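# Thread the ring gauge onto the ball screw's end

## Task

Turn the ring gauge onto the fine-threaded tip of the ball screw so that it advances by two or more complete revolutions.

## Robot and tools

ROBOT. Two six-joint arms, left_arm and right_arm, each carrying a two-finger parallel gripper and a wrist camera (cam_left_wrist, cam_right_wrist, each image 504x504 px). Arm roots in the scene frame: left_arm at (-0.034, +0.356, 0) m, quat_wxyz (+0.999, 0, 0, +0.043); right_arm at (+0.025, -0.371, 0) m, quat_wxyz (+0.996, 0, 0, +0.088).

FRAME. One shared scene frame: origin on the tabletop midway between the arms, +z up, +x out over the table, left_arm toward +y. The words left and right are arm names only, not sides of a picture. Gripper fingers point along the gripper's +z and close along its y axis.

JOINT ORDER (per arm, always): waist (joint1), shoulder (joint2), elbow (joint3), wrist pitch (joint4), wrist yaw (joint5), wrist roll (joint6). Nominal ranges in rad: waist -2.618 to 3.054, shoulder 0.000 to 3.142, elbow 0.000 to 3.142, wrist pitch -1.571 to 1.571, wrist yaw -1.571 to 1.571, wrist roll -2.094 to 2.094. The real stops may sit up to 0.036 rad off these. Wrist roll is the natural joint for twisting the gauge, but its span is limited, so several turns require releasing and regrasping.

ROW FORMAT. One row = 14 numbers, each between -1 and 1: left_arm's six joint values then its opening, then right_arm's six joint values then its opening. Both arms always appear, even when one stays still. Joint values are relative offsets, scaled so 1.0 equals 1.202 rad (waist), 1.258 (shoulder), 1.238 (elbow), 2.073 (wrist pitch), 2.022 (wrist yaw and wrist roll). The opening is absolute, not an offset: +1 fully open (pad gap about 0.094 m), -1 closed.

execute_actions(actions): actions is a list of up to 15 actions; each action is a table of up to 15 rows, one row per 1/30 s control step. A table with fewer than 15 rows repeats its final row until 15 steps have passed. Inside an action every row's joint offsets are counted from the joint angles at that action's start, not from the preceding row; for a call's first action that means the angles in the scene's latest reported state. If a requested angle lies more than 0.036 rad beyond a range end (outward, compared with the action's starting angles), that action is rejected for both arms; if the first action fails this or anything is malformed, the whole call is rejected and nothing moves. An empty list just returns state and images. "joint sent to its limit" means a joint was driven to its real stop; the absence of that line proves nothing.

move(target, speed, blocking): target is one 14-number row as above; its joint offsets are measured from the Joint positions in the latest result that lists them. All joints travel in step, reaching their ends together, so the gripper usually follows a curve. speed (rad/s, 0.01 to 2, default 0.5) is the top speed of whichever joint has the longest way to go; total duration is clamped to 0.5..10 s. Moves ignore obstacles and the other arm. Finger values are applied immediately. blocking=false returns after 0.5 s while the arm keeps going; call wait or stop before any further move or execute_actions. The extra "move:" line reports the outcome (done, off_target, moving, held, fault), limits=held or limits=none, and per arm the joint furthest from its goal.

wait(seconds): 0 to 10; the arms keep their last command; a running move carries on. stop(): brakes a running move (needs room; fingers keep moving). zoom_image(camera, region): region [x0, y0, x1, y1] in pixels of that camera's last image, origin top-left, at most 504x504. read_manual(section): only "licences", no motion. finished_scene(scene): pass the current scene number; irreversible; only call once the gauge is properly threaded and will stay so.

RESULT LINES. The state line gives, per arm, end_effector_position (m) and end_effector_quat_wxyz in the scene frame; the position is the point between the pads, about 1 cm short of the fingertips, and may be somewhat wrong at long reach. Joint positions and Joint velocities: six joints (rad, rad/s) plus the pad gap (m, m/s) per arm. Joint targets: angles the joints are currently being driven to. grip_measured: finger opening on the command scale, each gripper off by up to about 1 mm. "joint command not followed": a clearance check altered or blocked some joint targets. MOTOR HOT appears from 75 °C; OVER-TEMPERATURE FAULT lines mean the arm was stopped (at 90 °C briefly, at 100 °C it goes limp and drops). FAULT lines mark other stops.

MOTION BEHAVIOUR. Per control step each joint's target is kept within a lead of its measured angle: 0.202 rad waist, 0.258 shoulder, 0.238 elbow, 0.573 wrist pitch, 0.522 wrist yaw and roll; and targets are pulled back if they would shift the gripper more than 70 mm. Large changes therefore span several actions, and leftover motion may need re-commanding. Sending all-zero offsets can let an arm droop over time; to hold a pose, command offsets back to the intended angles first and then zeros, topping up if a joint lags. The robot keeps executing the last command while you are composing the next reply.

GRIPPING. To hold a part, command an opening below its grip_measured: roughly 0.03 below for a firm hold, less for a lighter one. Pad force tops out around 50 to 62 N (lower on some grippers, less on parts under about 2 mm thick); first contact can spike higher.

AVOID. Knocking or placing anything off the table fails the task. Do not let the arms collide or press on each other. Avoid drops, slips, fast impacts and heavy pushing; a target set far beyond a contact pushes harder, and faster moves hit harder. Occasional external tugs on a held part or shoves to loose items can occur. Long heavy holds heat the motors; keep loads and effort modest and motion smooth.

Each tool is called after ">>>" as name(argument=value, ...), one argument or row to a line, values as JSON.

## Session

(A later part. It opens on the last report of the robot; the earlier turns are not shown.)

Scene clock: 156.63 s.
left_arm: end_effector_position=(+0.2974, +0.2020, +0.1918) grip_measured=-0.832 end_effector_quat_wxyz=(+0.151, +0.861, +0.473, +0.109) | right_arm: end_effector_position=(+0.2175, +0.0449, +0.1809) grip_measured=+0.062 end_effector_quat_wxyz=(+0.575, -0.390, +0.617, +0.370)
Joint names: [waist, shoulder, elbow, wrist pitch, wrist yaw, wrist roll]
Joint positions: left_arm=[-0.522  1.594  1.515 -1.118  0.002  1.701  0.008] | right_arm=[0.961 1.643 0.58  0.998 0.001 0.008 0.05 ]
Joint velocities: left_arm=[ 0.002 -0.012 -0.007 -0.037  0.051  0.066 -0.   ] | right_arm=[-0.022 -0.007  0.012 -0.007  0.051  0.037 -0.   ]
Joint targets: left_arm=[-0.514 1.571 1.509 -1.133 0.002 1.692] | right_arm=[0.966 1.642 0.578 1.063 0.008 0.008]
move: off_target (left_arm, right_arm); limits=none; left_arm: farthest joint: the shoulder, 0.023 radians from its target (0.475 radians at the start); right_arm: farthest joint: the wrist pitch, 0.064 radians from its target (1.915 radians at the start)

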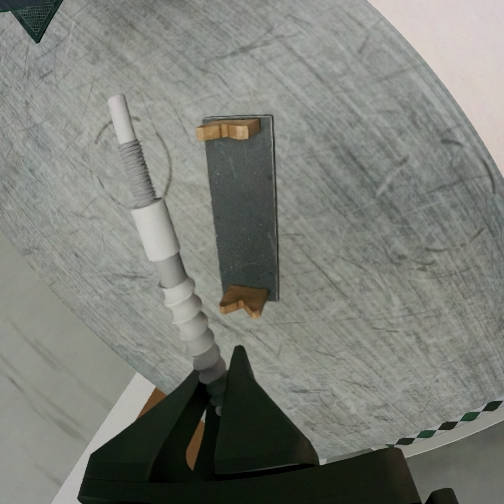

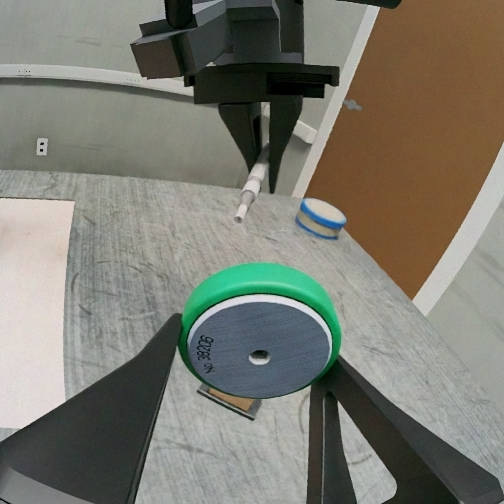

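>>> move(
  target=[0.004,-0.018,0,0,0,0,-0.86, 0,0,0,0.063,0,0,0.03],
  speed=0.2,
)

>>> zoom_image(
  camera="cam_right_wrist",
  region=[170,60,350,290],
)

Scene clock: 160.37 s.
left_arm: end_effector_position=(+0.2974, +0.2020, +0.1918) grip_measured=-0.832 end_effector_quat_wxyz=(+0.151, +0.861, +0.473, +0.109) | right_arm: end_effector_position=(+0.2178, +0.0454, +0.1973) grip_measured=+0.062 end_effector_quat_wxyz=(+0.595, -0.378, +0.597, +0.383)
Joint names: [waist, shoulder, elbow, wrist pitch, wrist yaw, wrist roll]
Joint positions: left_arm=[-0.522  1.594  1.515 -1.118  0.002  1.701  0.008] | right_arm=[0.961 1.643 0.58  1.064 0.001 0.008 0.05 ]
Joint velocities: left_arm=[-0.007 -0.002 -0.007  0.022 -0.081  0.037  0.001] | right_arm=[ 0.012  0.002 -0.002 -0.051 -0.007 -0.037 -0.001]
Joint targets: left_arm=[-0.517 1.571 1.515 -1.118 0.002 1.701] | right_arm=[0.961 1.643 0.580 1.129 0.001 0.008]
move: off_target (left_arm, right_arm); limits=none; left_arm: farthest joint: the shoulder, 0.023 radians from its target (0.023 radians at the start); right_arm: farthest joint: the wrist pitch, 0.065 radians from its target (0.130 radians at the start)

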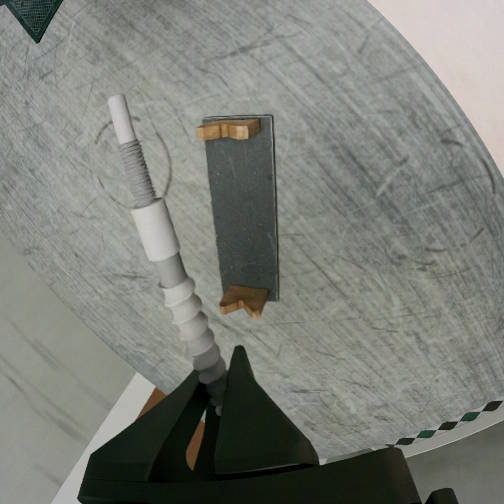

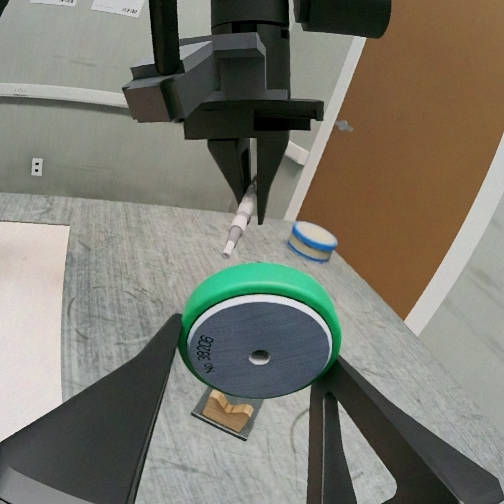

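Region (170, 60, 350, 290) of cam_right_wrist's 504x504 image, scaled by 2.191, with more detail than that image has; it fills the left 394 columns of this view, and the rest is white.

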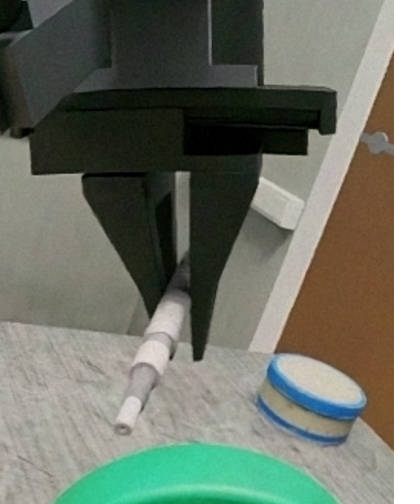

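>>> move(
  target=[0,-0.018,0,0,0,-0.069,-0.86, 0,0.111,0.151,0.002,0,0,0.03],
  speed=0.2,
)

>>> zoom_image(
  camera="cam_right_wrist",
  region=[170,100,350,380],
)

Scene clock: 169.80 s.
left_arm: end_effector_position=(+0.2974, +0.2020, +0.1918) grip_measured=-0.832 end_effector_quat_wxyz=(+0.157, +0.829, +0.528, +0.099) | right_arm: end_effector_position=(+0.2345, +0.0815, +0.1889) grip_measured=+0.062 end_effector_quat_wxyz=(+0.588, -0.382, +0.604, +0.379)
Joint names: [waist, shoulder, elbow, wrist pitch, wrist yaw, wrist roll]
Joint positions: left_arm=[-0.522  1.594  1.515 -1.118  0.002  1.572  0.008] | right_arm=[0.961 1.785 0.737 1.028 0.001 0.008 0.05 ]
Joint velocities: left_arm=[ 0.007  0.022 -0.002 -0.051 -0.037  0.007 -0.002] | right_arm=[ 0.002 -0.002  0.007  0.066 -0.037  0.007  0.   ]
Joint targets: left_arm=[-0.522 1.571 1.515 -1.118 0.002 1.562] | right_arm=[0.961 1.783 0.767 1.068 0.001 0.008]
move: off_target (left_arm, right_arm); limits=none; left_arm: farthest joint: the shoulder, 0.023 radians from its target (0.023 radians at the start); right_arm: farthest joint: the wrist pitch, 0.040 radians from its target (0.004 radians at the start)

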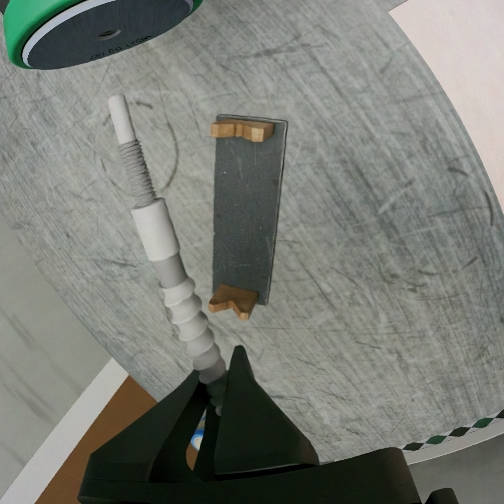

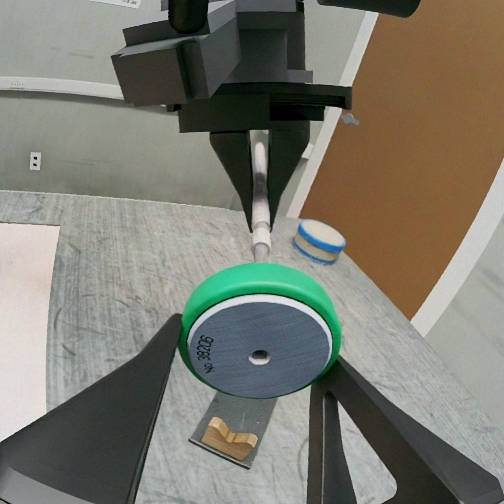

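Region (170, 100, 350, 380) of cam_right_wrist's 504x504 image, scaled by 1.800, with more detail than that image has; it fills the left 324 columns of this view, and the rest is white.

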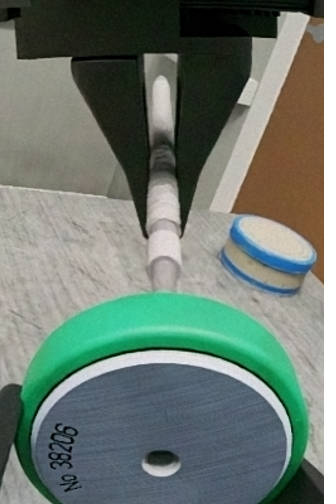

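>>> move(
  target=[0,-0.018,0,0,0,0,-0.86, 0,-0.021,0.031,0.034,0,-1.0,0.03],
  speed=1.2,
)

>>> zoom_image(
  camera="cam_right_wrist",
  region=[170,100,350,380],
)

>>> zoom_image(
  camera="cam_left_wrist",
  region=[20,0,220,200],
)

Scene clock: 176.60 s.
left_arm: end_effector_position=(+0.2974, +0.2020, +0.1918) grip_measured=-0.832 end_effector_quat_wxyz=(+0.157, +0.829, +0.528, +0.099) | right_arm: end_effector_position=(+0.2345, +0.0815, +0.1904) grip_measured=+0.062 end_effector_quat_wxyz=(-0.636, +0.712, +0.001, +0.296)
Joint names: [waist, shoulder, elbow, wrist pitch, wrist yaw, wrist roll]
Joint positions: left_arm=[-0.522  1.594  1.515 -1.118  0.002  1.571  0.008] | right_arm=[ 0.961  1.785  0.737  1.034  0.001 -2.008  0.05 ]
Joint velocities: left_arm=[-0.012  0.002  0.007 -0.022 -0.022  0.022 -0.   ] | right_arm=[ 0.002 -0.012  0.002 -0.037  0.007  0.007  0.   ]
Joint targets: left_arm=[-0.522 1.571 1.515 -1.118 0.002 1.572] | right_arm=[0.961 1.759 0.775 1.099 0.001 -2.013]
move: off_target (left_arm, right_arm); limits=none; left_arm: farthest joint: the shoulder, 0.023 radians from its target (0.023 radians at the start); right_arm: farthest joint: the wrist pitch, 0.064 radians from its target (0.070 radians at the start)

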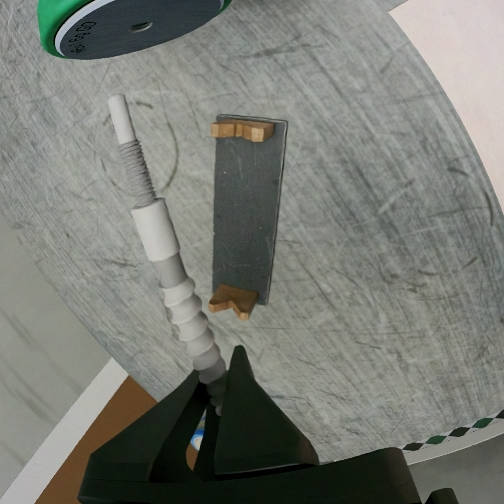

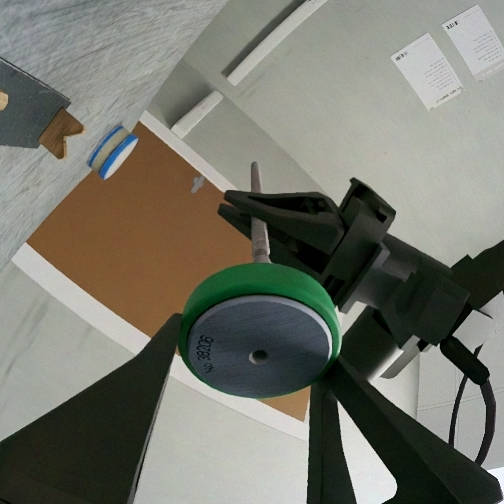

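Region (170, 100, 350, 380) of cam_right_wrist's 504x504 image, scaled by 1.800, with more detail than that image has; it fills the left 324 columns of this view, and the rest is white.

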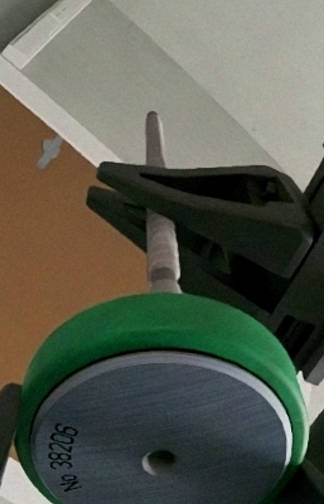

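Region (20, 0, 220, 200) of cam_left_wrist's 504x504 image, scaled by 2.520, with more detail than that image has.

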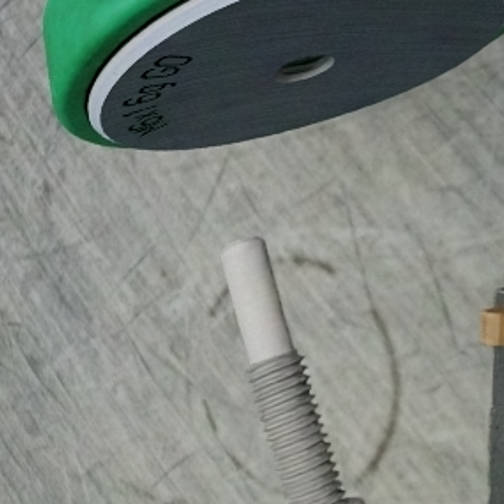

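>>> move(
  target=[0,-0.018,0,0,0,0,-0.86, -0.601,-0.199,0.233,-0.996,0,0.997,0.03],
  speed=1.0,
)

Scene clock: 191.53 s.
left_arm: end_effector_position=(+0.2974, +0.2020, +0.1918) grip_measured=-0.832 end_effector_quat_wxyz=(+0.157, +0.829, +0.528, +0.099) | right_arm: end_effector_position=(+0.2573, -0.2674, +0.0543) grip_measured=+0.062 end_effector_quat_wxyz=(-0.003, -0.210, +0.978, -0.003)
Joint names: [waist, shoulder, elbow, wrist pitch, wrist yaw, wrist roll]
Joint positions: left_arm=[-0.522  1.594  1.515 -1.118  0.002  1.571  0.008] | right_arm=[ 0.245  1.559  0.997 -1.015  0.004 -0.003  0.05 ]
Joint velocities: left_arm=[-0.002 -0.002  0.022 -0.022  0.037 -0.007  0.   ] | right_arm=[-0.027 -0.007 -0.007 -0.007  0.007  0.022  0.001]
Joint targets: left_arm=[-0.522 1.571 1.515 -1.118 0.002 1.571] | right_arm=[0.239 1.535 1.025 -1.031 0.000 0.008]
move: off_target (left_arm, right_arm); limits=none; left_arm: farthest joint: the shoulder, 0.023 radians from its target (0.023 radians at the start); right_arm: farthest joint: the elbow, 0.029 radians from its target (0.289 radians at the start)

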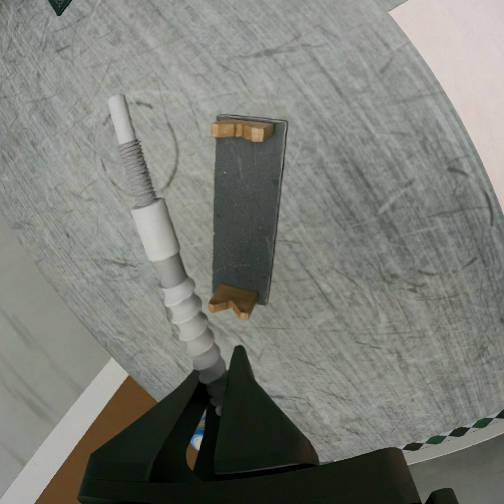

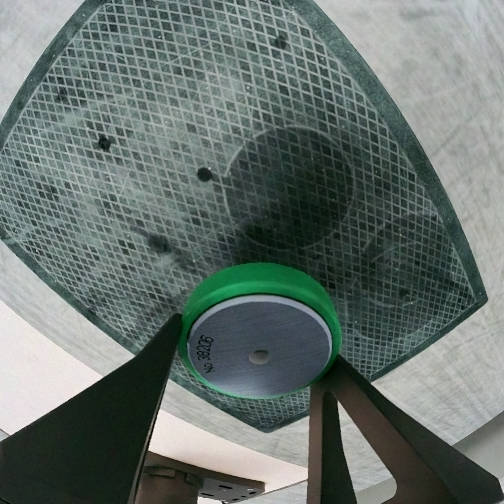

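>>> move(
  target=[0,-0.018,0,0,0,0,-0.86, 0,0.040,-0.089,0.086,0,0,0.03],
  speed=0.2,
)

Scene clock: 195.90 s.
left_arm: end_effector_position=(+0.2974, +0.2020, +0.1918) grip_measured=-0.832 end_effector_quat_wxyz=(+0.157, +0.829, +0.528, +0.099) | right_arm: end_effector_position=(+0.2536, -0.2691, +0.0185) grip_measured=+0.062 end_effector_quat_wxyz=(-0.006, -0.210, +0.978, -0.004)
Joint names: [waist, shoulder, elbow, wrist pitch, wrist yaw, wrist roll]
Joint positions: left_arm=[-0.522  1.594  1.515 -1.118  0.002  1.571  0.008] | right_arm=[ 0.245  1.608  0.892 -0.869  0.004 -0.002  0.05 ]
Joint velocities: left_arm=[-0.012 -0.002  0.017 -0.022 -0.007  0.081  0.001] | right_arm=[ 0.012  0.002  0.012 -0.007 -0.037 -0.037  0.   ]
Joint targets: left_arm=[-0.522 1.571 1.515 -1.118 0.002 1.571] | right_arm=[0.245 1.609 0.887 -0.837 0.004 -0.002]
move: off_target (left_arm, right_arm); limits=none; left_arm: farthest joint: the shoulder, 0.023 radians from its target (0.023 radians at the start); right_arm: farthest joint: the wrist pitch, 0.032 radians from its target (0.178 radians at the start)

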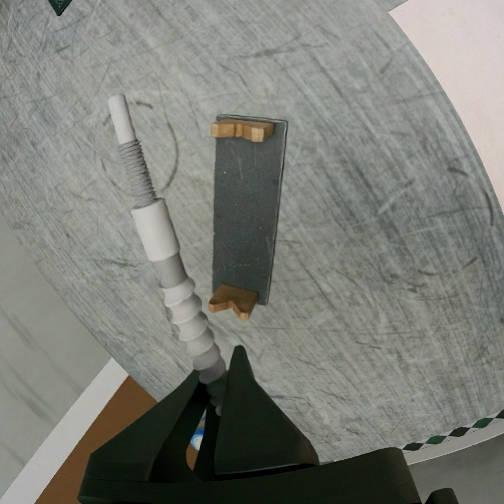

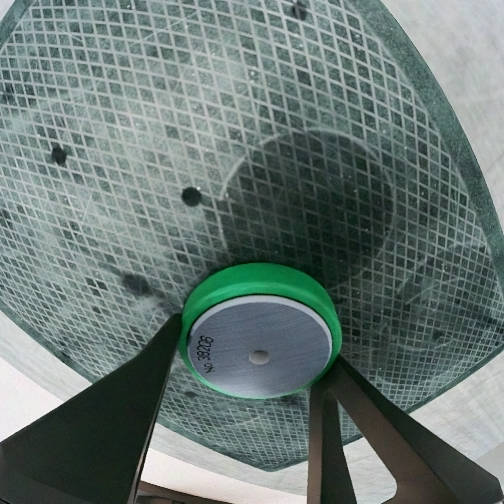

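>>> execute_actions(
  actions=[
    [[0,-0.018,0,0,0,0,-0.86,0,0,0,0,0,0,0.3]],
  ],
)

>>> move(
  target=[0,-0.018,0,0,0,0,-0.86, 0,0.016,0.027,0.0147,0,0,0.3],
  speed=0.07,
)

Scene clock: 200.13 s.
left_arm: end_effector_position=(+0.2974, +0.2020, +0.1918) grip_measured=-0.832 end_effector_quat_wxyz=(+0.157, +0.829, +0.528, +0.099) | right_arm: end_effector_position=(+0.2536, -0.2691, +0.0185) grip_measured=+0.299 end_effector_quat_wxyz=(-0.006, -0.210, +0.978, -0.004)
Joint names: [waist, shoulder, elbow, wrist pitch, wrist yaw, wrist roll]
Joint positions: left_arm=[-0.522  1.594  1.515 -1.118  0.002  1.571  0.008] | right_arm=[ 0.245  1.608  0.892 -0.869  0.004 -0.002  0.061]
Joint velocities: left_arm=[-0.012  0.002 -0.022 -0.051  0.007 -0.037 -0.   ] | right_arm=[ 0.002  0.007 -0.037  0.066 -0.022  0.037 -0.002]
Joint targets: left_arm=[-0.522 1.571 1.515 -1.118 0.002 1.571] | right_arm=[0.245 1.608 0.892 -0.869 0.004 -0.002]

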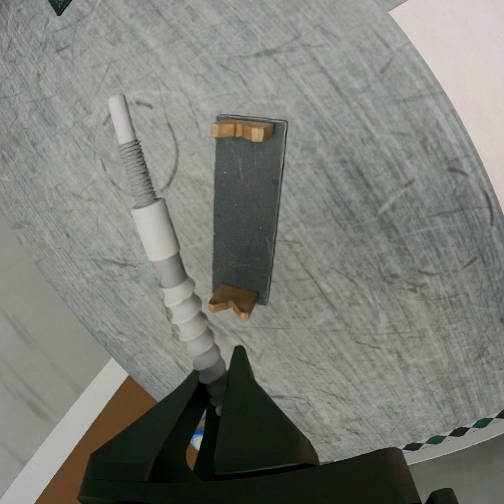

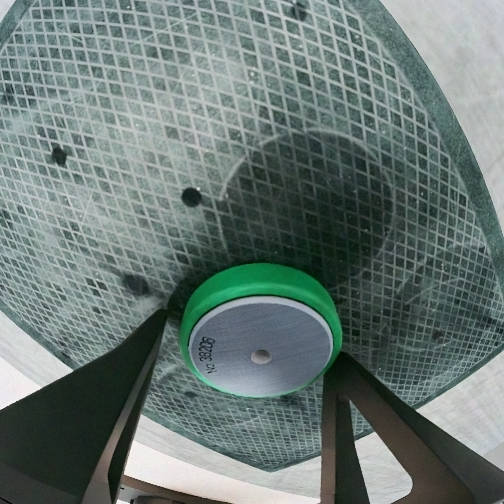

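Scene clock: 200.97 s.
left_arm: end_effector_position=(+0.2974, +0.2020, +0.1918) grip_measured=-0.832 end_effector_quat_wxyz=(+0.157, +0.829, +0.528, +0.099) | right_arm: end_effector_position=(+0.2601, -0.2661, +0.0186) grip_measured=+0.299 end_effector_quat_wxyz=(+0.001, -0.210, +0.978, -0.002)
Joint names: [waist, shoulder, elbow, wrist pitch, wrist yaw, wrist roll]
Joint positions: left_arm=[-0.522  1.594  1.515 -1.118  0.002  1.571  0.008] | right_arm=[ 0.245  1.619  0.904 -0.854  0.004 -0.002  0.061]
Joint velocities: left_arm=[-0.017  0.007 -0.002  0.037  0.066  0.022  0.001] | right_arm=[-0.002 -0.022  0.007  0.007 -0.066  0.022 -0.002]
Joint targets: left_arm=[-0.522 1.571 1.515 -1.118 0.002 1.571] | right_arm=[0.245 1.628 0.925 -0.839 0.004 -0.002]
move: off_target (left_arm, right_arm); limits=none; left_arm: farthest joint: the shoulder, 0.023 radians from its target (0.023 radians at the start); right_arm: farthest joint: the elbow, 0.021 radians from its target (0.034 radians at the start)

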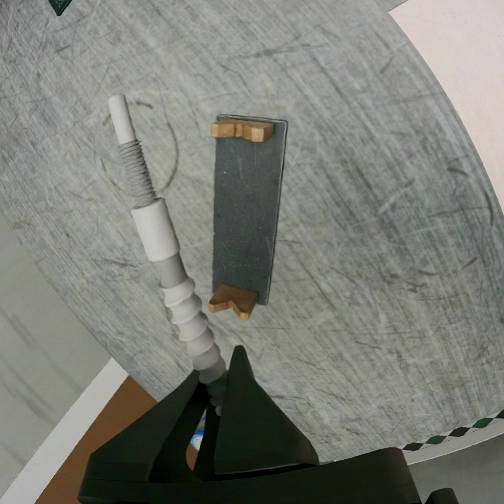

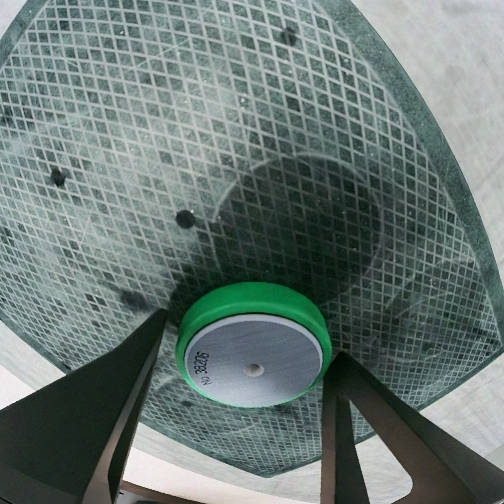

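>>> move(
  target=[0,-0.018,0,0,0,0,-0.86, 0,0,0.012,0,0,-0.995,0.45],
  speed=1.5,
)

Scene clock: 208.23 s.
left_arm: end_effector_position=(+0.2974, +0.2020, +0.1918) grip_measured=-0.832 end_effector_quat_wxyz=(+0.157, +0.829, +0.528, +0.099) | right_arm: end_effector_position=(+0.2602, -0.2661, +0.0186) grip_measured=+0.449 end_effector_quat_wxyz=(+0.001, +0.936, -0.351, +0.002)
Joint names: [waist, shoulder, elbow, wrist pitch, wrist yaw, wrist roll]
Joint positions: left_arm=[-0.522  1.594  1.515 -1.118  0.002  1.571  0.008] | right_arm=[ 0.245  1.619  0.904 -0.854  0.004 -2.003  0.068]
Joint velocities: left_arm=[ 0.002  0.002 -0.027  0.037 -0.022  0.037  0.   ] | right_arm=[-0.007  0.007  0.022 -0.037 -0.037 -0.007 -0.001]
Joint targets: left_arm=[-0.522 1.571 1.515 -1.118 0.002 1.571] | right_arm=[0.245 1.619 0.919 -0.854 0.004 -2.014]
move: off_target (left_arm); limits=none; left_arm: farthest joint: the shoulder, 0.023 radians from its target (0.023 radians at the start); right_arm: farthest joint: the elbow, 0.014 radians from its target (0.014 radians at the start)

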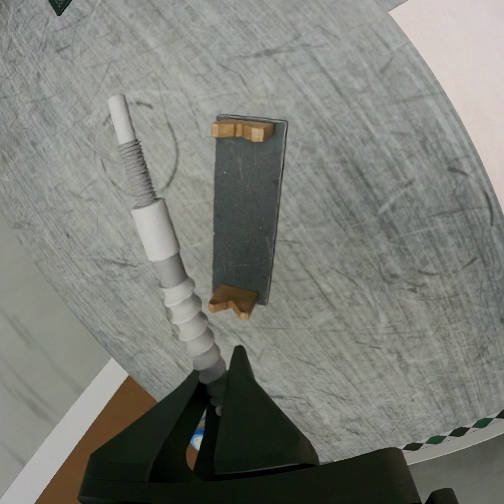

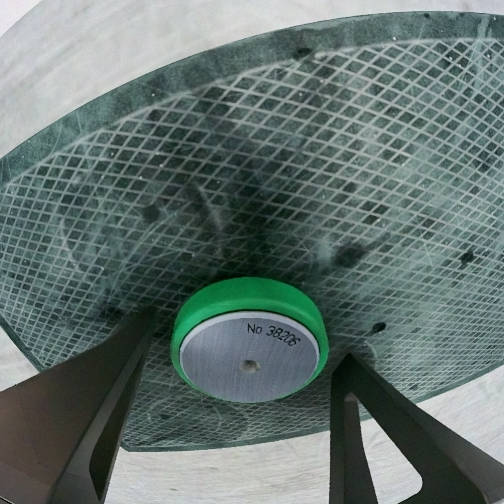

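>>> execute_actions(
  actions=[
    [[0,-0.018,0,0,0,0,-0.86,0,0,0.012,0,0,0,0.12]],
    [[0,-0.018,0,0,0,0,-0.86,0,0,0.012,0,0,0,0.03]],
  ],
)

>>> move(
  target=[0,-0.018,0,0,0,0,-0.86, 0,-0.08,0.13,0,0,0,0.03],
  speed=0.3,
)

Scene clock: 215.03 s.
left_arm: end_effector_position=(+0.2974, +0.2020, +0.1918) grip_measured=-0.832 end_effector_quat_wxyz=(+0.157, +0.829, +0.528, +0.099) | right_arm: end_effector_position=(+0.2598, -0.2667, +0.0186) grip_measured=+0.063 end_effector_quat_wxyz=(+0.002, +0.936, -0.351, +0.002)
Joint names: [waist, shoulder, elbow, wrist pitch, wrist yaw, wrist roll]
Joint positions: left_arm=[-0.522  1.594  1.515 -1.118  0.002  1.571  0.008] | right_arm=[ 0.245  1.619  0.904 -0.856  0.007 -2.004  0.05 ]
Joint velocities: left_arm=[ 0.002 -0.007  0.012  0.066  0.022  0.037  0.   ] | right_arm=[-0.002 -0.017 -0.007  0.037 -0.007 -0.051 -0.001]
Joint targets: left_arm=[-0.522 1.571 1.515 -1.118 0.002 1.571] | right_arm=[0.245 1.619 0.919 -0.856 0.006 -2.004]

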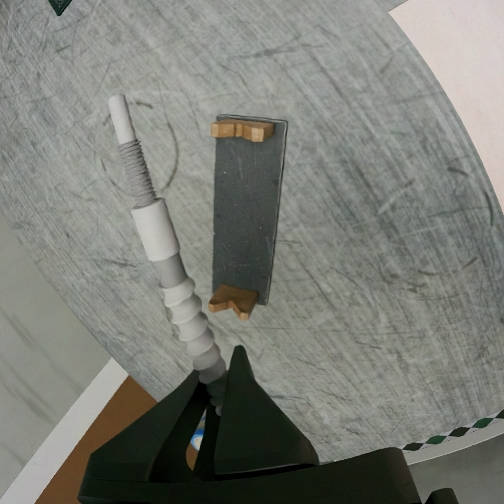

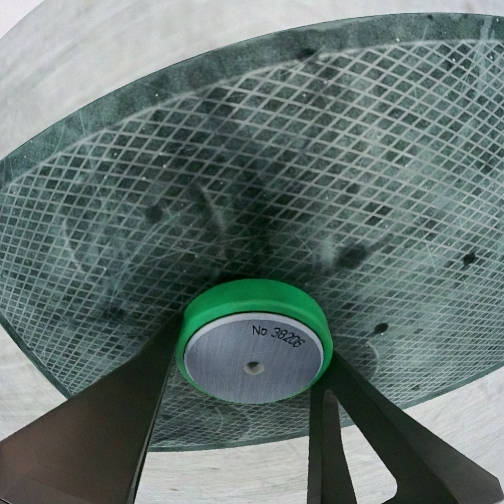

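Scene clock: 215.93 s.
left_arm: end_effector_position=(+0.2974, +0.2020, +0.1918) grip_measured=-0.832 end_effector_quat_wxyz=(+0.157, +0.829, +0.528, +0.099) | right_arm: end_effector_position=(+0.3080, -0.2452, +0.0768) grip_measured=+0.063 end_effector_quat_wxyz=(-0.075, +0.931, -0.349, +0.081)
Joint names: [waist, shoulder, elbow, wrist pitch, wrist yaw, wrist roll]
Joint positions: left_arm=[-0.522  1.594  1.515 -1.118  0.002  1.571  0.008] | right_arm=[ 0.245  1.538  1.044 -0.856  0.007 -2.004  0.05 ]
Joint velocities: left_arm=[-0.002 -0.017  0.012  0.051 -0.066 -0.095 -0.   ] | right_arm=[ 0.002 -0.002 -0.007  0.022 -0.022  0.007  0.001]
Joint targets: left_arm=[-0.522 1.571 1.515 -1.118 0.002 1.571] | right_arm=[0.245 1.519 1.065 -0.856 0.007 -2.004]
move: off_target (left_arm, right_arm); limits=none; left_arm: farthest joint: the shoulder, 0.023 radians from its target (0.023 radians at the start); right_arm: farthest joint: the elbow, 0.021 radians from its target (0.160 radians at the start)

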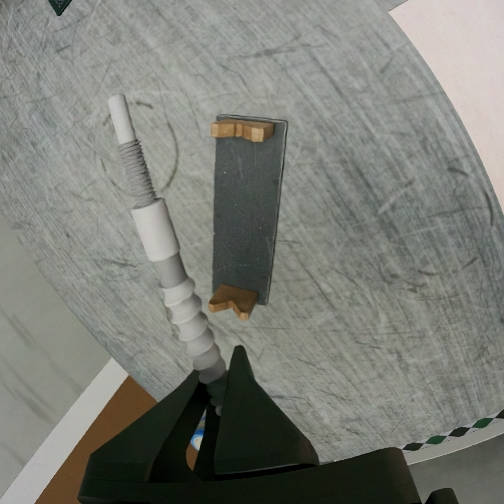

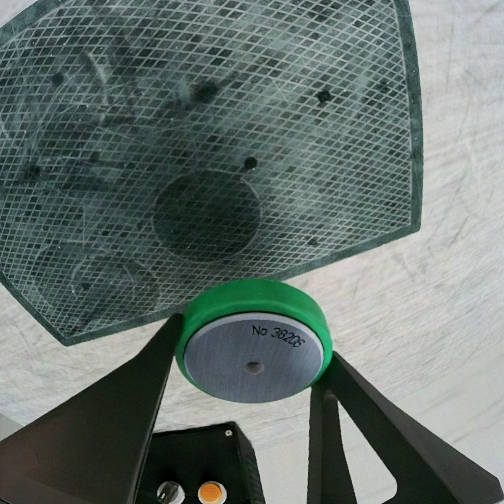

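>>> move(
  target=[0,-0.018,0,0,0,0,-0.86, 0.597,0.183,-0.262,0.950,-0.007,0,0.03],
  speed=0.9,
)

>>> zoom_image(
  camera="cam_right_wrist",
  region=[170,100,350,400],
)

>>> zoom_image(
  camera="cam_left_wrist",
  region=[20,0,220,200],
)

Scene clock: 224.30 s.
left_arm: end_effector_position=(+0.2974, +0.2020, +0.1918) grip_measured=-0.832 end_effector_quat_wxyz=(+0.157, +0.829, +0.528, +0.099) | right_arm: end_effector_position=(+0.2327, +0.0781, +0.1948) grip_measured=+0.063 end_effector_quat_wxyz=(-0.642, +0.707, +0.001, +0.296)
Joint names: [waist, shoulder, elbow, wrist pitch, wrist yaw, wrist roll]
Joint positions: left_arm=[-0.522  1.594  1.515 -1.118  0.002  1.571  0.008] | right_arm=[ 0.959  1.77   0.722  1.048 -0.005 -2.004  0.05 ]
Joint velocities: left_arm=[ 0.002  0.002 -0.007 -0.037  0.007  0.066 -0.   ] | right_arm=[-0.012 -0.007  0.002 -0.007  0.037 -0.022  0.   ]
Joint targets: left_arm=[-0.522 1.571 1.515 -1.118 0.002 1.571] | right_arm=[0.963 1.768 0.720 1.113 -0.007 -2.004]
move: off_target (left_arm, right_arm); limits=none; left_arm: farthest joint: the shoulder, 0.023 radians from its target (0.023 radians at the start); right_arm: farthest joint: the wrist pitch, 0.065 radians from its target (1.970 radians at the start)

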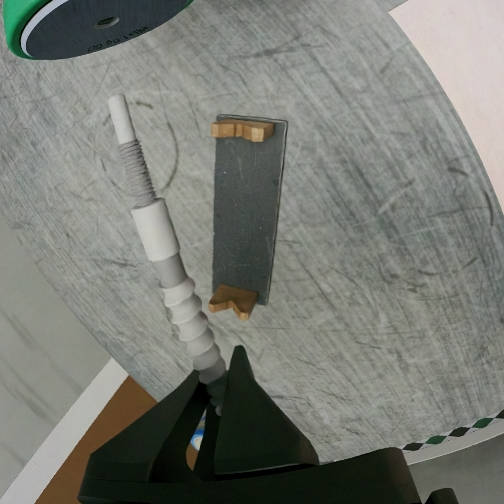

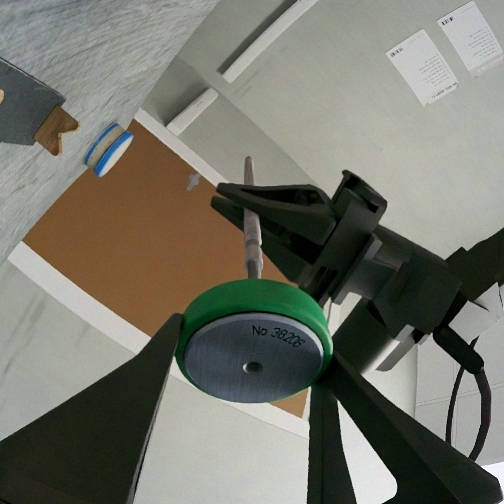

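Region (170, 100, 350, 400) of cam_right_wrist's 504x504 image, scaled by 1.680, with more detail than that image has; it fills the left 302 columns of this view, and the rest is white.

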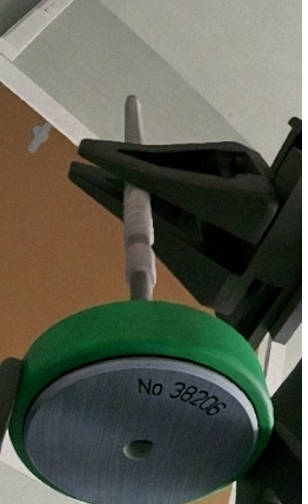

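Region (20, 0, 220, 200) of cam_left_wrist's 504x504 image, scaled by 2.520, with more detail than that image has.

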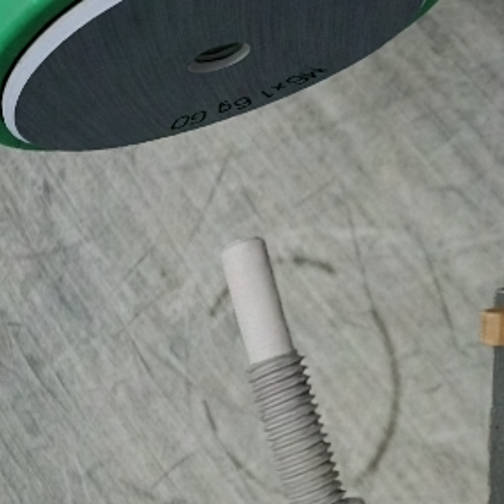

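>>> move(
  target=[0,-0.018,0,0,0,-0.0146,-0.86, -0.012,0.027,0.080,0.004,0,0,0.03],
  speed=0.12,
)

>>> zoom_image(
  camera="cam_right_wrist",
  region=[170,100,350,400],
)

>>> zoom_image(
  camera="cam_left_wrist",
  region=[20,0,220,200],
)

Scene clock: 237.97 s.
left_arm: end_effector_position=(+0.2974, +0.2020, +0.1918) grip_measured=-0.832 end_effector_quat_wxyz=(+0.158, +0.823, +0.536, +0.097) | right_arm: end_effector_position=(+0.2420, +0.0906, +0.1982) grip_measured=+0.063 end_effector_quat_wxyz=(-0.641, +0.708, -0.002, +0.298)
Joint names: [waist, shoulder, elbow, wrist pitch, wrist yaw, wrist roll]
Joint positions: left_arm=[-0.522  1.594  1.515 -1.118  0.002  1.552  0.008] | right_arm=[ 0.953  1.807  0.79   1.015 -0.005 -2.004  0.05 ]
Joint velocities: left_arm=[-0.012 -0.007 -0.007  0.037  0.037  0.007 -0.   ] | right_arm=[-0.007  0.012 -0.002  0.037  0.007 -0.007 -0.001]
Joint targets: left_arm=[-0.522 1.571 1.515 -1.118 0.002 1.542] | right_arm=[0.945 1.804 0.821 1.057 -0.005 -2.004]
move: off_target (left_arm, right_arm); limits=none; left_arm: farthest joint: the shoulder, 0.023 radians from its target (0.023 radians at the start); right_arm: farthest joint: the wrist pitch, 0.041 radians from its target (0.008 radians at the start)

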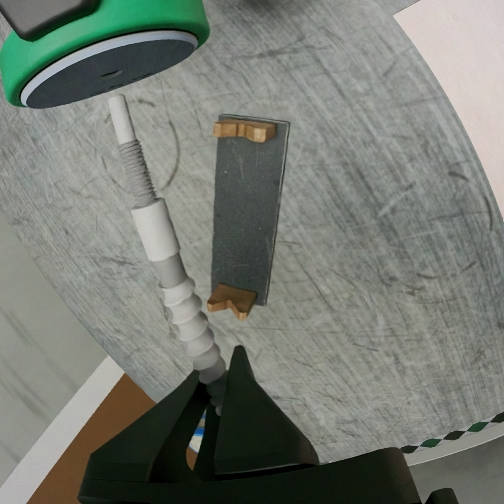

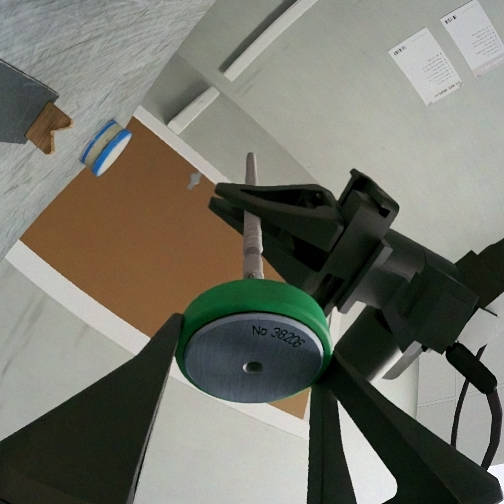

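Region (170, 100, 350, 400) of cam_right_wrist's 504x504 image, scaled by 1.680, with more detail than that image has; it fills the left 302 columns of this view, and the rest is white.

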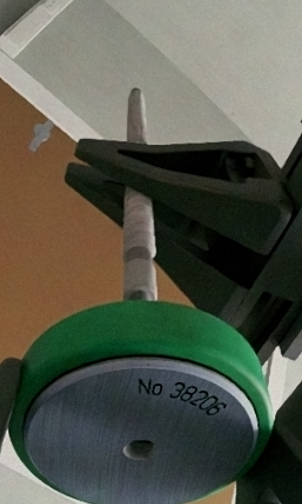

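Region (20, 0, 220, 200) of cam_left_wrist's 504x504 image, scaled by 2.520, with more detail than that image has.

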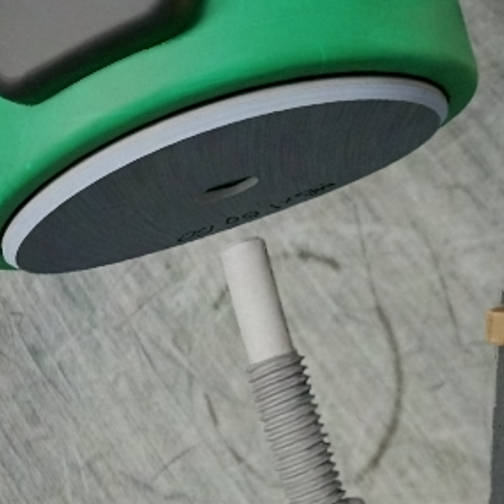

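>>> zoom_image(
  camera="cam_right_wrist",
  region=[215,210,295,385],
)

>>> zoom_image(
  camera="cam_right_wrist",
  region=[215,140,295,290],
)

Region (215, 210, 295, 385) of cam_right_wrist's 504x504 image, scaled by 2.880, with more detail than that image has; it fills the left 230 columns of this view, and the rest is white.

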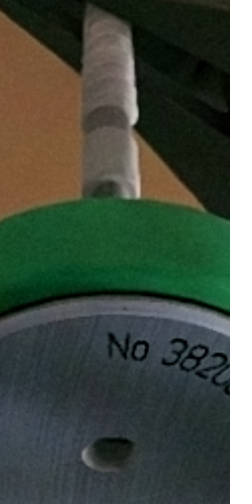

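Region (215, 140, 295, 290) of cam_right_wrist's 504x504 image, scaled by 3.360, with more detail than that image has; it fills the left 269 columns of this view, and the rest is white.

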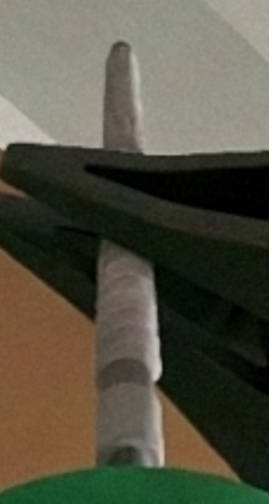

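>>> move(
  target=[0,-0.018,0,0,0,0,-0.86, 0,0.0074,0.0424,0.0166,0,0,0.03],
  speed=0.06,
)

>>> zoom_image(
  camera="cam_right_wrist",
  region=[215,140,295,385],
)

>>> zoom_image(
  camera="cam_left_wrist",
  region=[60,50,180,170],
)

Scene clock: 247.93 s.
left_arm: end_effector_position=(+0.2974, +0.2020, +0.1918) grip_measured=-0.832 end_effector_quat_wxyz=(+0.158, +0.823, +0.537, +0.097) | right_arm: end_effector_position=(+0.2441, +0.0951, +0.1960) grip_measured=+0.063 end_effector_quat_wxyz=(-0.637, +0.712, -0.002, +0.296)
Joint names: [waist, shoulder, elbow, wrist pitch, wrist yaw, wrist roll]
Joint positions: left_arm=[-0.522  1.594  1.515 -1.118  0.002  1.551  0.008] | right_arm=[ 0.953  1.82   0.813  0.993 -0.005 -2.004  0.05 ]
Joint velocities: left_arm=[-0.007  0.007 -0.002  0.007 -0.022 -0.007 -0.001] | right_arm=[-0.012  0.012 -0.027 -0.037 -0.007 -0.051 -0.   ]
Joint targets: left_arm=[-0.522 1.571 1.515 -1.118 0.002 1.551] | right_arm=[0.953 1.816 0.843 1.049 -0.005 -2.004]
move: off_target (left_arm, right_arm); limits=none; left_arm: farthest joint: the shoulder, 0.023 radians from its target (0.023 radians at the start); right_arm: farthest joint: the wrist pitch, 0.056 radians from its target (0.034 radians at the start)

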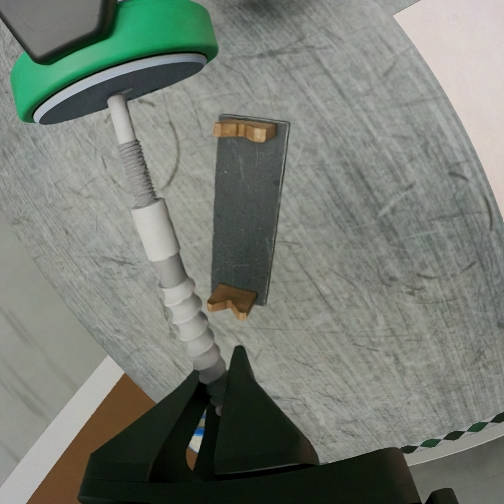

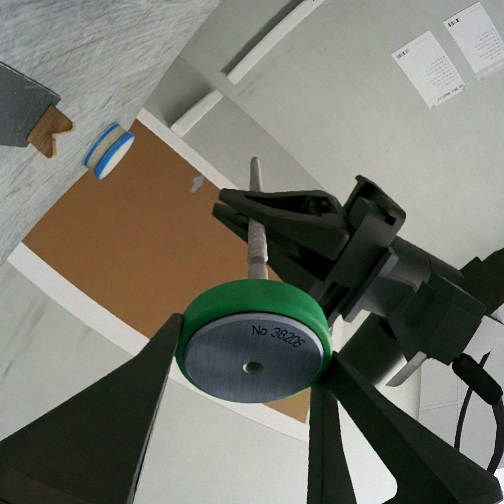

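Region (215, 140, 295, 385) of cam_right_wrist's 504x504 image, scaled by 2.057, with more detail than that image has; it fills the left 165 columns of this view, and the rest is white.

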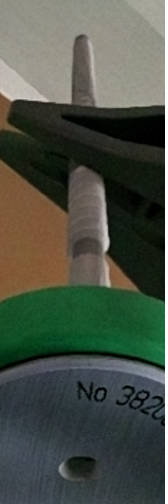

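Region (60, 50, 180, 170) of cam_left_wrist's 504x504 image, scaled by 4.200, with more detail than that image has.

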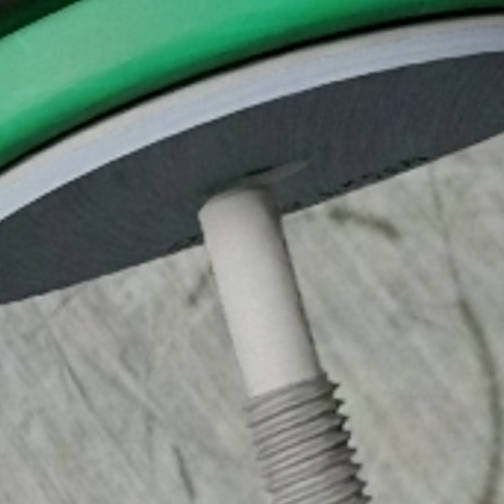

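>>> execute_actions(
  actions=[
    [[0,-0.018,0,0,0,0,-0.86,0,-0.002,0.022,0.029,0,0,0.03],[0,-0.018,0,0,0,0,-0.86,0,-0.002,0.022,0.031,0,0,0.03],[0,-0.018,0,0,0,0,-0.86,0,-0.002,0.022,0.033,0,0,0.03],[0,-0.018,0,0,0,0,-0.86,0,-0.002,0.022,0.035,0,0,0.03],[0,-0.018,0,0,0,0,-0.86,0,-0.002,0.022,0.0376,0,0,0.03]],
  ],
)

>>> zoom_image(
  camera="cam_right_wrist",
  region=[215,140,295,385],
)

>>> zoom_image(
  camera="cam_left_wrist",
  region=[60,50,180,170],
)

Scene clock: 257.07 s.
left_arm: end_effector_position=(+0.2974, +0.2020, +0.1918) grip_measured=-0.832 end_effector_quat_wxyz=(+0.158, +0.823, +0.537, +0.097) | right_arm: end_effector_position=(+0.2441, +0.0951, +0.1991) grip_measured=+0.063 end_effector_quat_wxyz=(-0.641, +0.708, -0.002, +0.298)
Joint names: [waist, shoulder, elbow, wrist pitch, wrist yaw, wrist roll]
Joint positions: left_arm=[-0.522  1.594  1.515 -1.118  0.002  1.551  0.008] | right_arm=[ 0.953  1.82   0.813  1.006 -0.005 -2.004  0.05 ]
Joint velocities: left_arm=[-0.002  0.007  0.007 -0.007  0.022 -0.125  0.001] | right_arm=[-0.012 -0.002 -0.007  0.022  0.007 -0.007 -0.   ]
Joint targets: left_arm=[-0.522 1.571 1.515 -1.118 0.002 1.551] | right_arm=[0.953 1.817 0.840 1.071 -0.005 -2.004]

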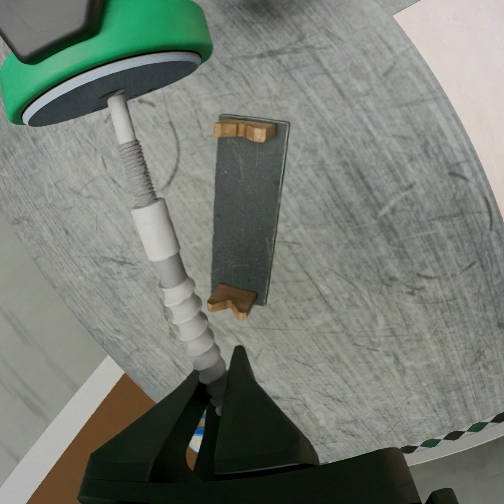

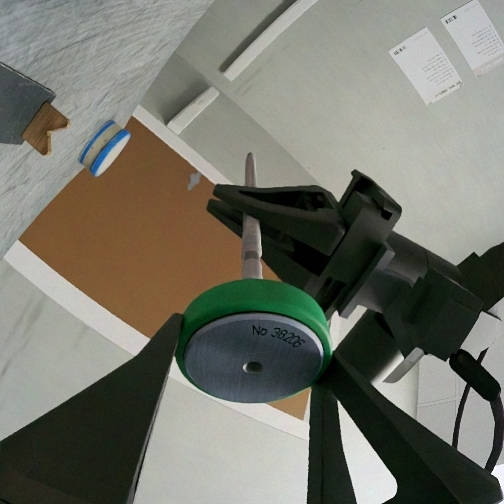

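Region (215, 140, 295, 385) of cam_right_wrist's 504x504 image, scaled by 2.057, with more detail than that image has; it fills the left 165 columns of this view, and the rest is white.

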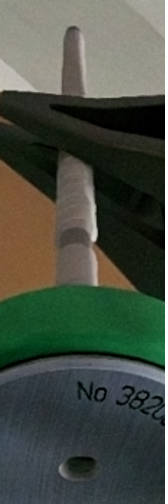

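Region (60, 50, 180, 170) of cam_left_wrist's 504x504 image, scaled by 4.200, with more detail than that image has.

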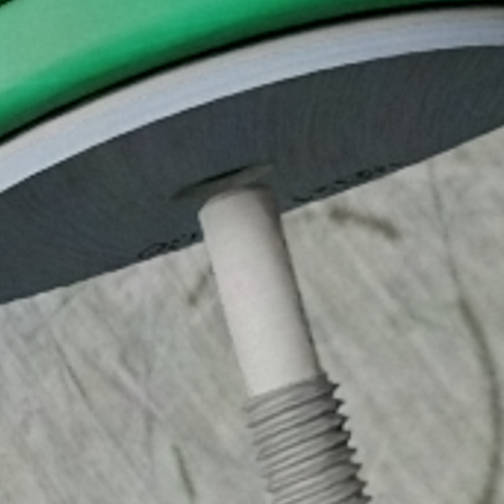

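>>> execute_actions(
  actions=[
    [[0,-0.018,0,0,0,0,-0.86,0,-0.0024,0.025,0.0203,0,0,0.03],[0,-0.018,0,0,0,0,-0.86,0,-0.0009,0.0271,0.0199,0,0,0.03],[0,-0.018,0,0,0,0,-0.86,0,0.0006,0.0292,0.0196,0,0,0.03],[0,-0.018,0,0,0,0,-0.86,0,0.0021,0.0313,0.0192,0,0,0.03],[0,-0.018,0,0,0,0,-0.86,0,0.0037,0.0334,0.0189,0,0,0.03],[0,-0.018,0,0,0,0,-0.86,0,0.0052,0.0355,0.0186,0,0,0.03],[0,-0.018,0,0,0,0,-0.86,0,0.0067,0.0376,0.0182,0,0,0.03],[0,-0.018,0,0,0,0,-0.86,0,0.0082,0.0397,0.0179,0,0,0.03],[0,-0.018,0,0,0,0,-0.86,0,0.0097,0.0418,0.0176,0,0,0.03],[0,-0.018,0,0,0,0,-0.86,0,0.0112,0.0439,0.0172,0,0,0.03],[0,-0.018,0,0,0,0,-0.86,0,0.0127,0.046,0.0169,0,0,0.03]],
  ],
)

>>> zoom_image(
  camera="cam_left_wrist",
  region=[60,50,180,170],
)

Scene clock: 264.10 s.
left_arm: end_effector_position=(+0.2978, +0.2027, +0.1918) grip_measured=-0.832 end_effector_quat_wxyz=(+0.157, +0.823, +0.537, +0.099) | right_arm: end_effector_position=(+0.2466, +0.1005, +0.1988) grip_measured=+0.063 end_effector_quat_wxyz=(-0.641, +0.707, -0.002, +0.298)
Joint names: [waist, shoulder, elbow, wrist pitch, wrist yaw, wrist roll]
Joint positions: left_arm=[-0.522  1.594  1.515 -1.118 -0.002  1.551  0.008] | right_arm=[ 0.953  1.84   0.837  1.003 -0.005 -2.004  0.05 ]
Joint velocities: left_arm=[-0.002 -0.002 -0.012  0.051  0.022 -0.007 -0.001] | right_arm=[ 0.007  0.007  0.007 -0.007 -0.007 -0.037 -0.001]
Joint targets: left_arm=[-0.522 1.571 1.515 -1.118 0.002 1.551] | right_arm=[0.953 1.836 0.870 1.041 -0.005 -2.004]

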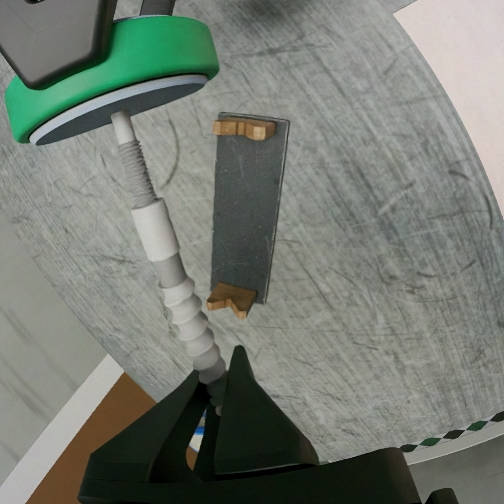

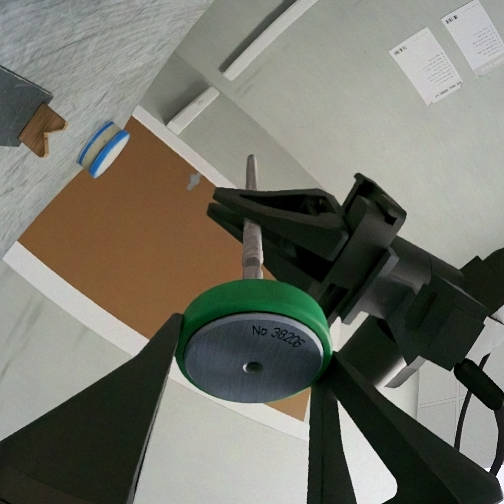

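Region (60, 50, 180, 170) of cam_left_wrist's 504x504 image, scaled by 4.200, with more detail than that image has.

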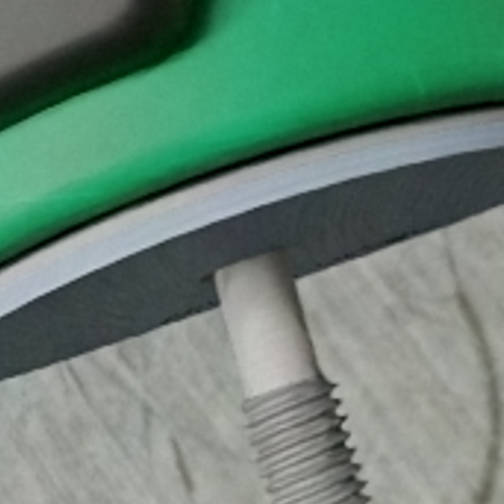

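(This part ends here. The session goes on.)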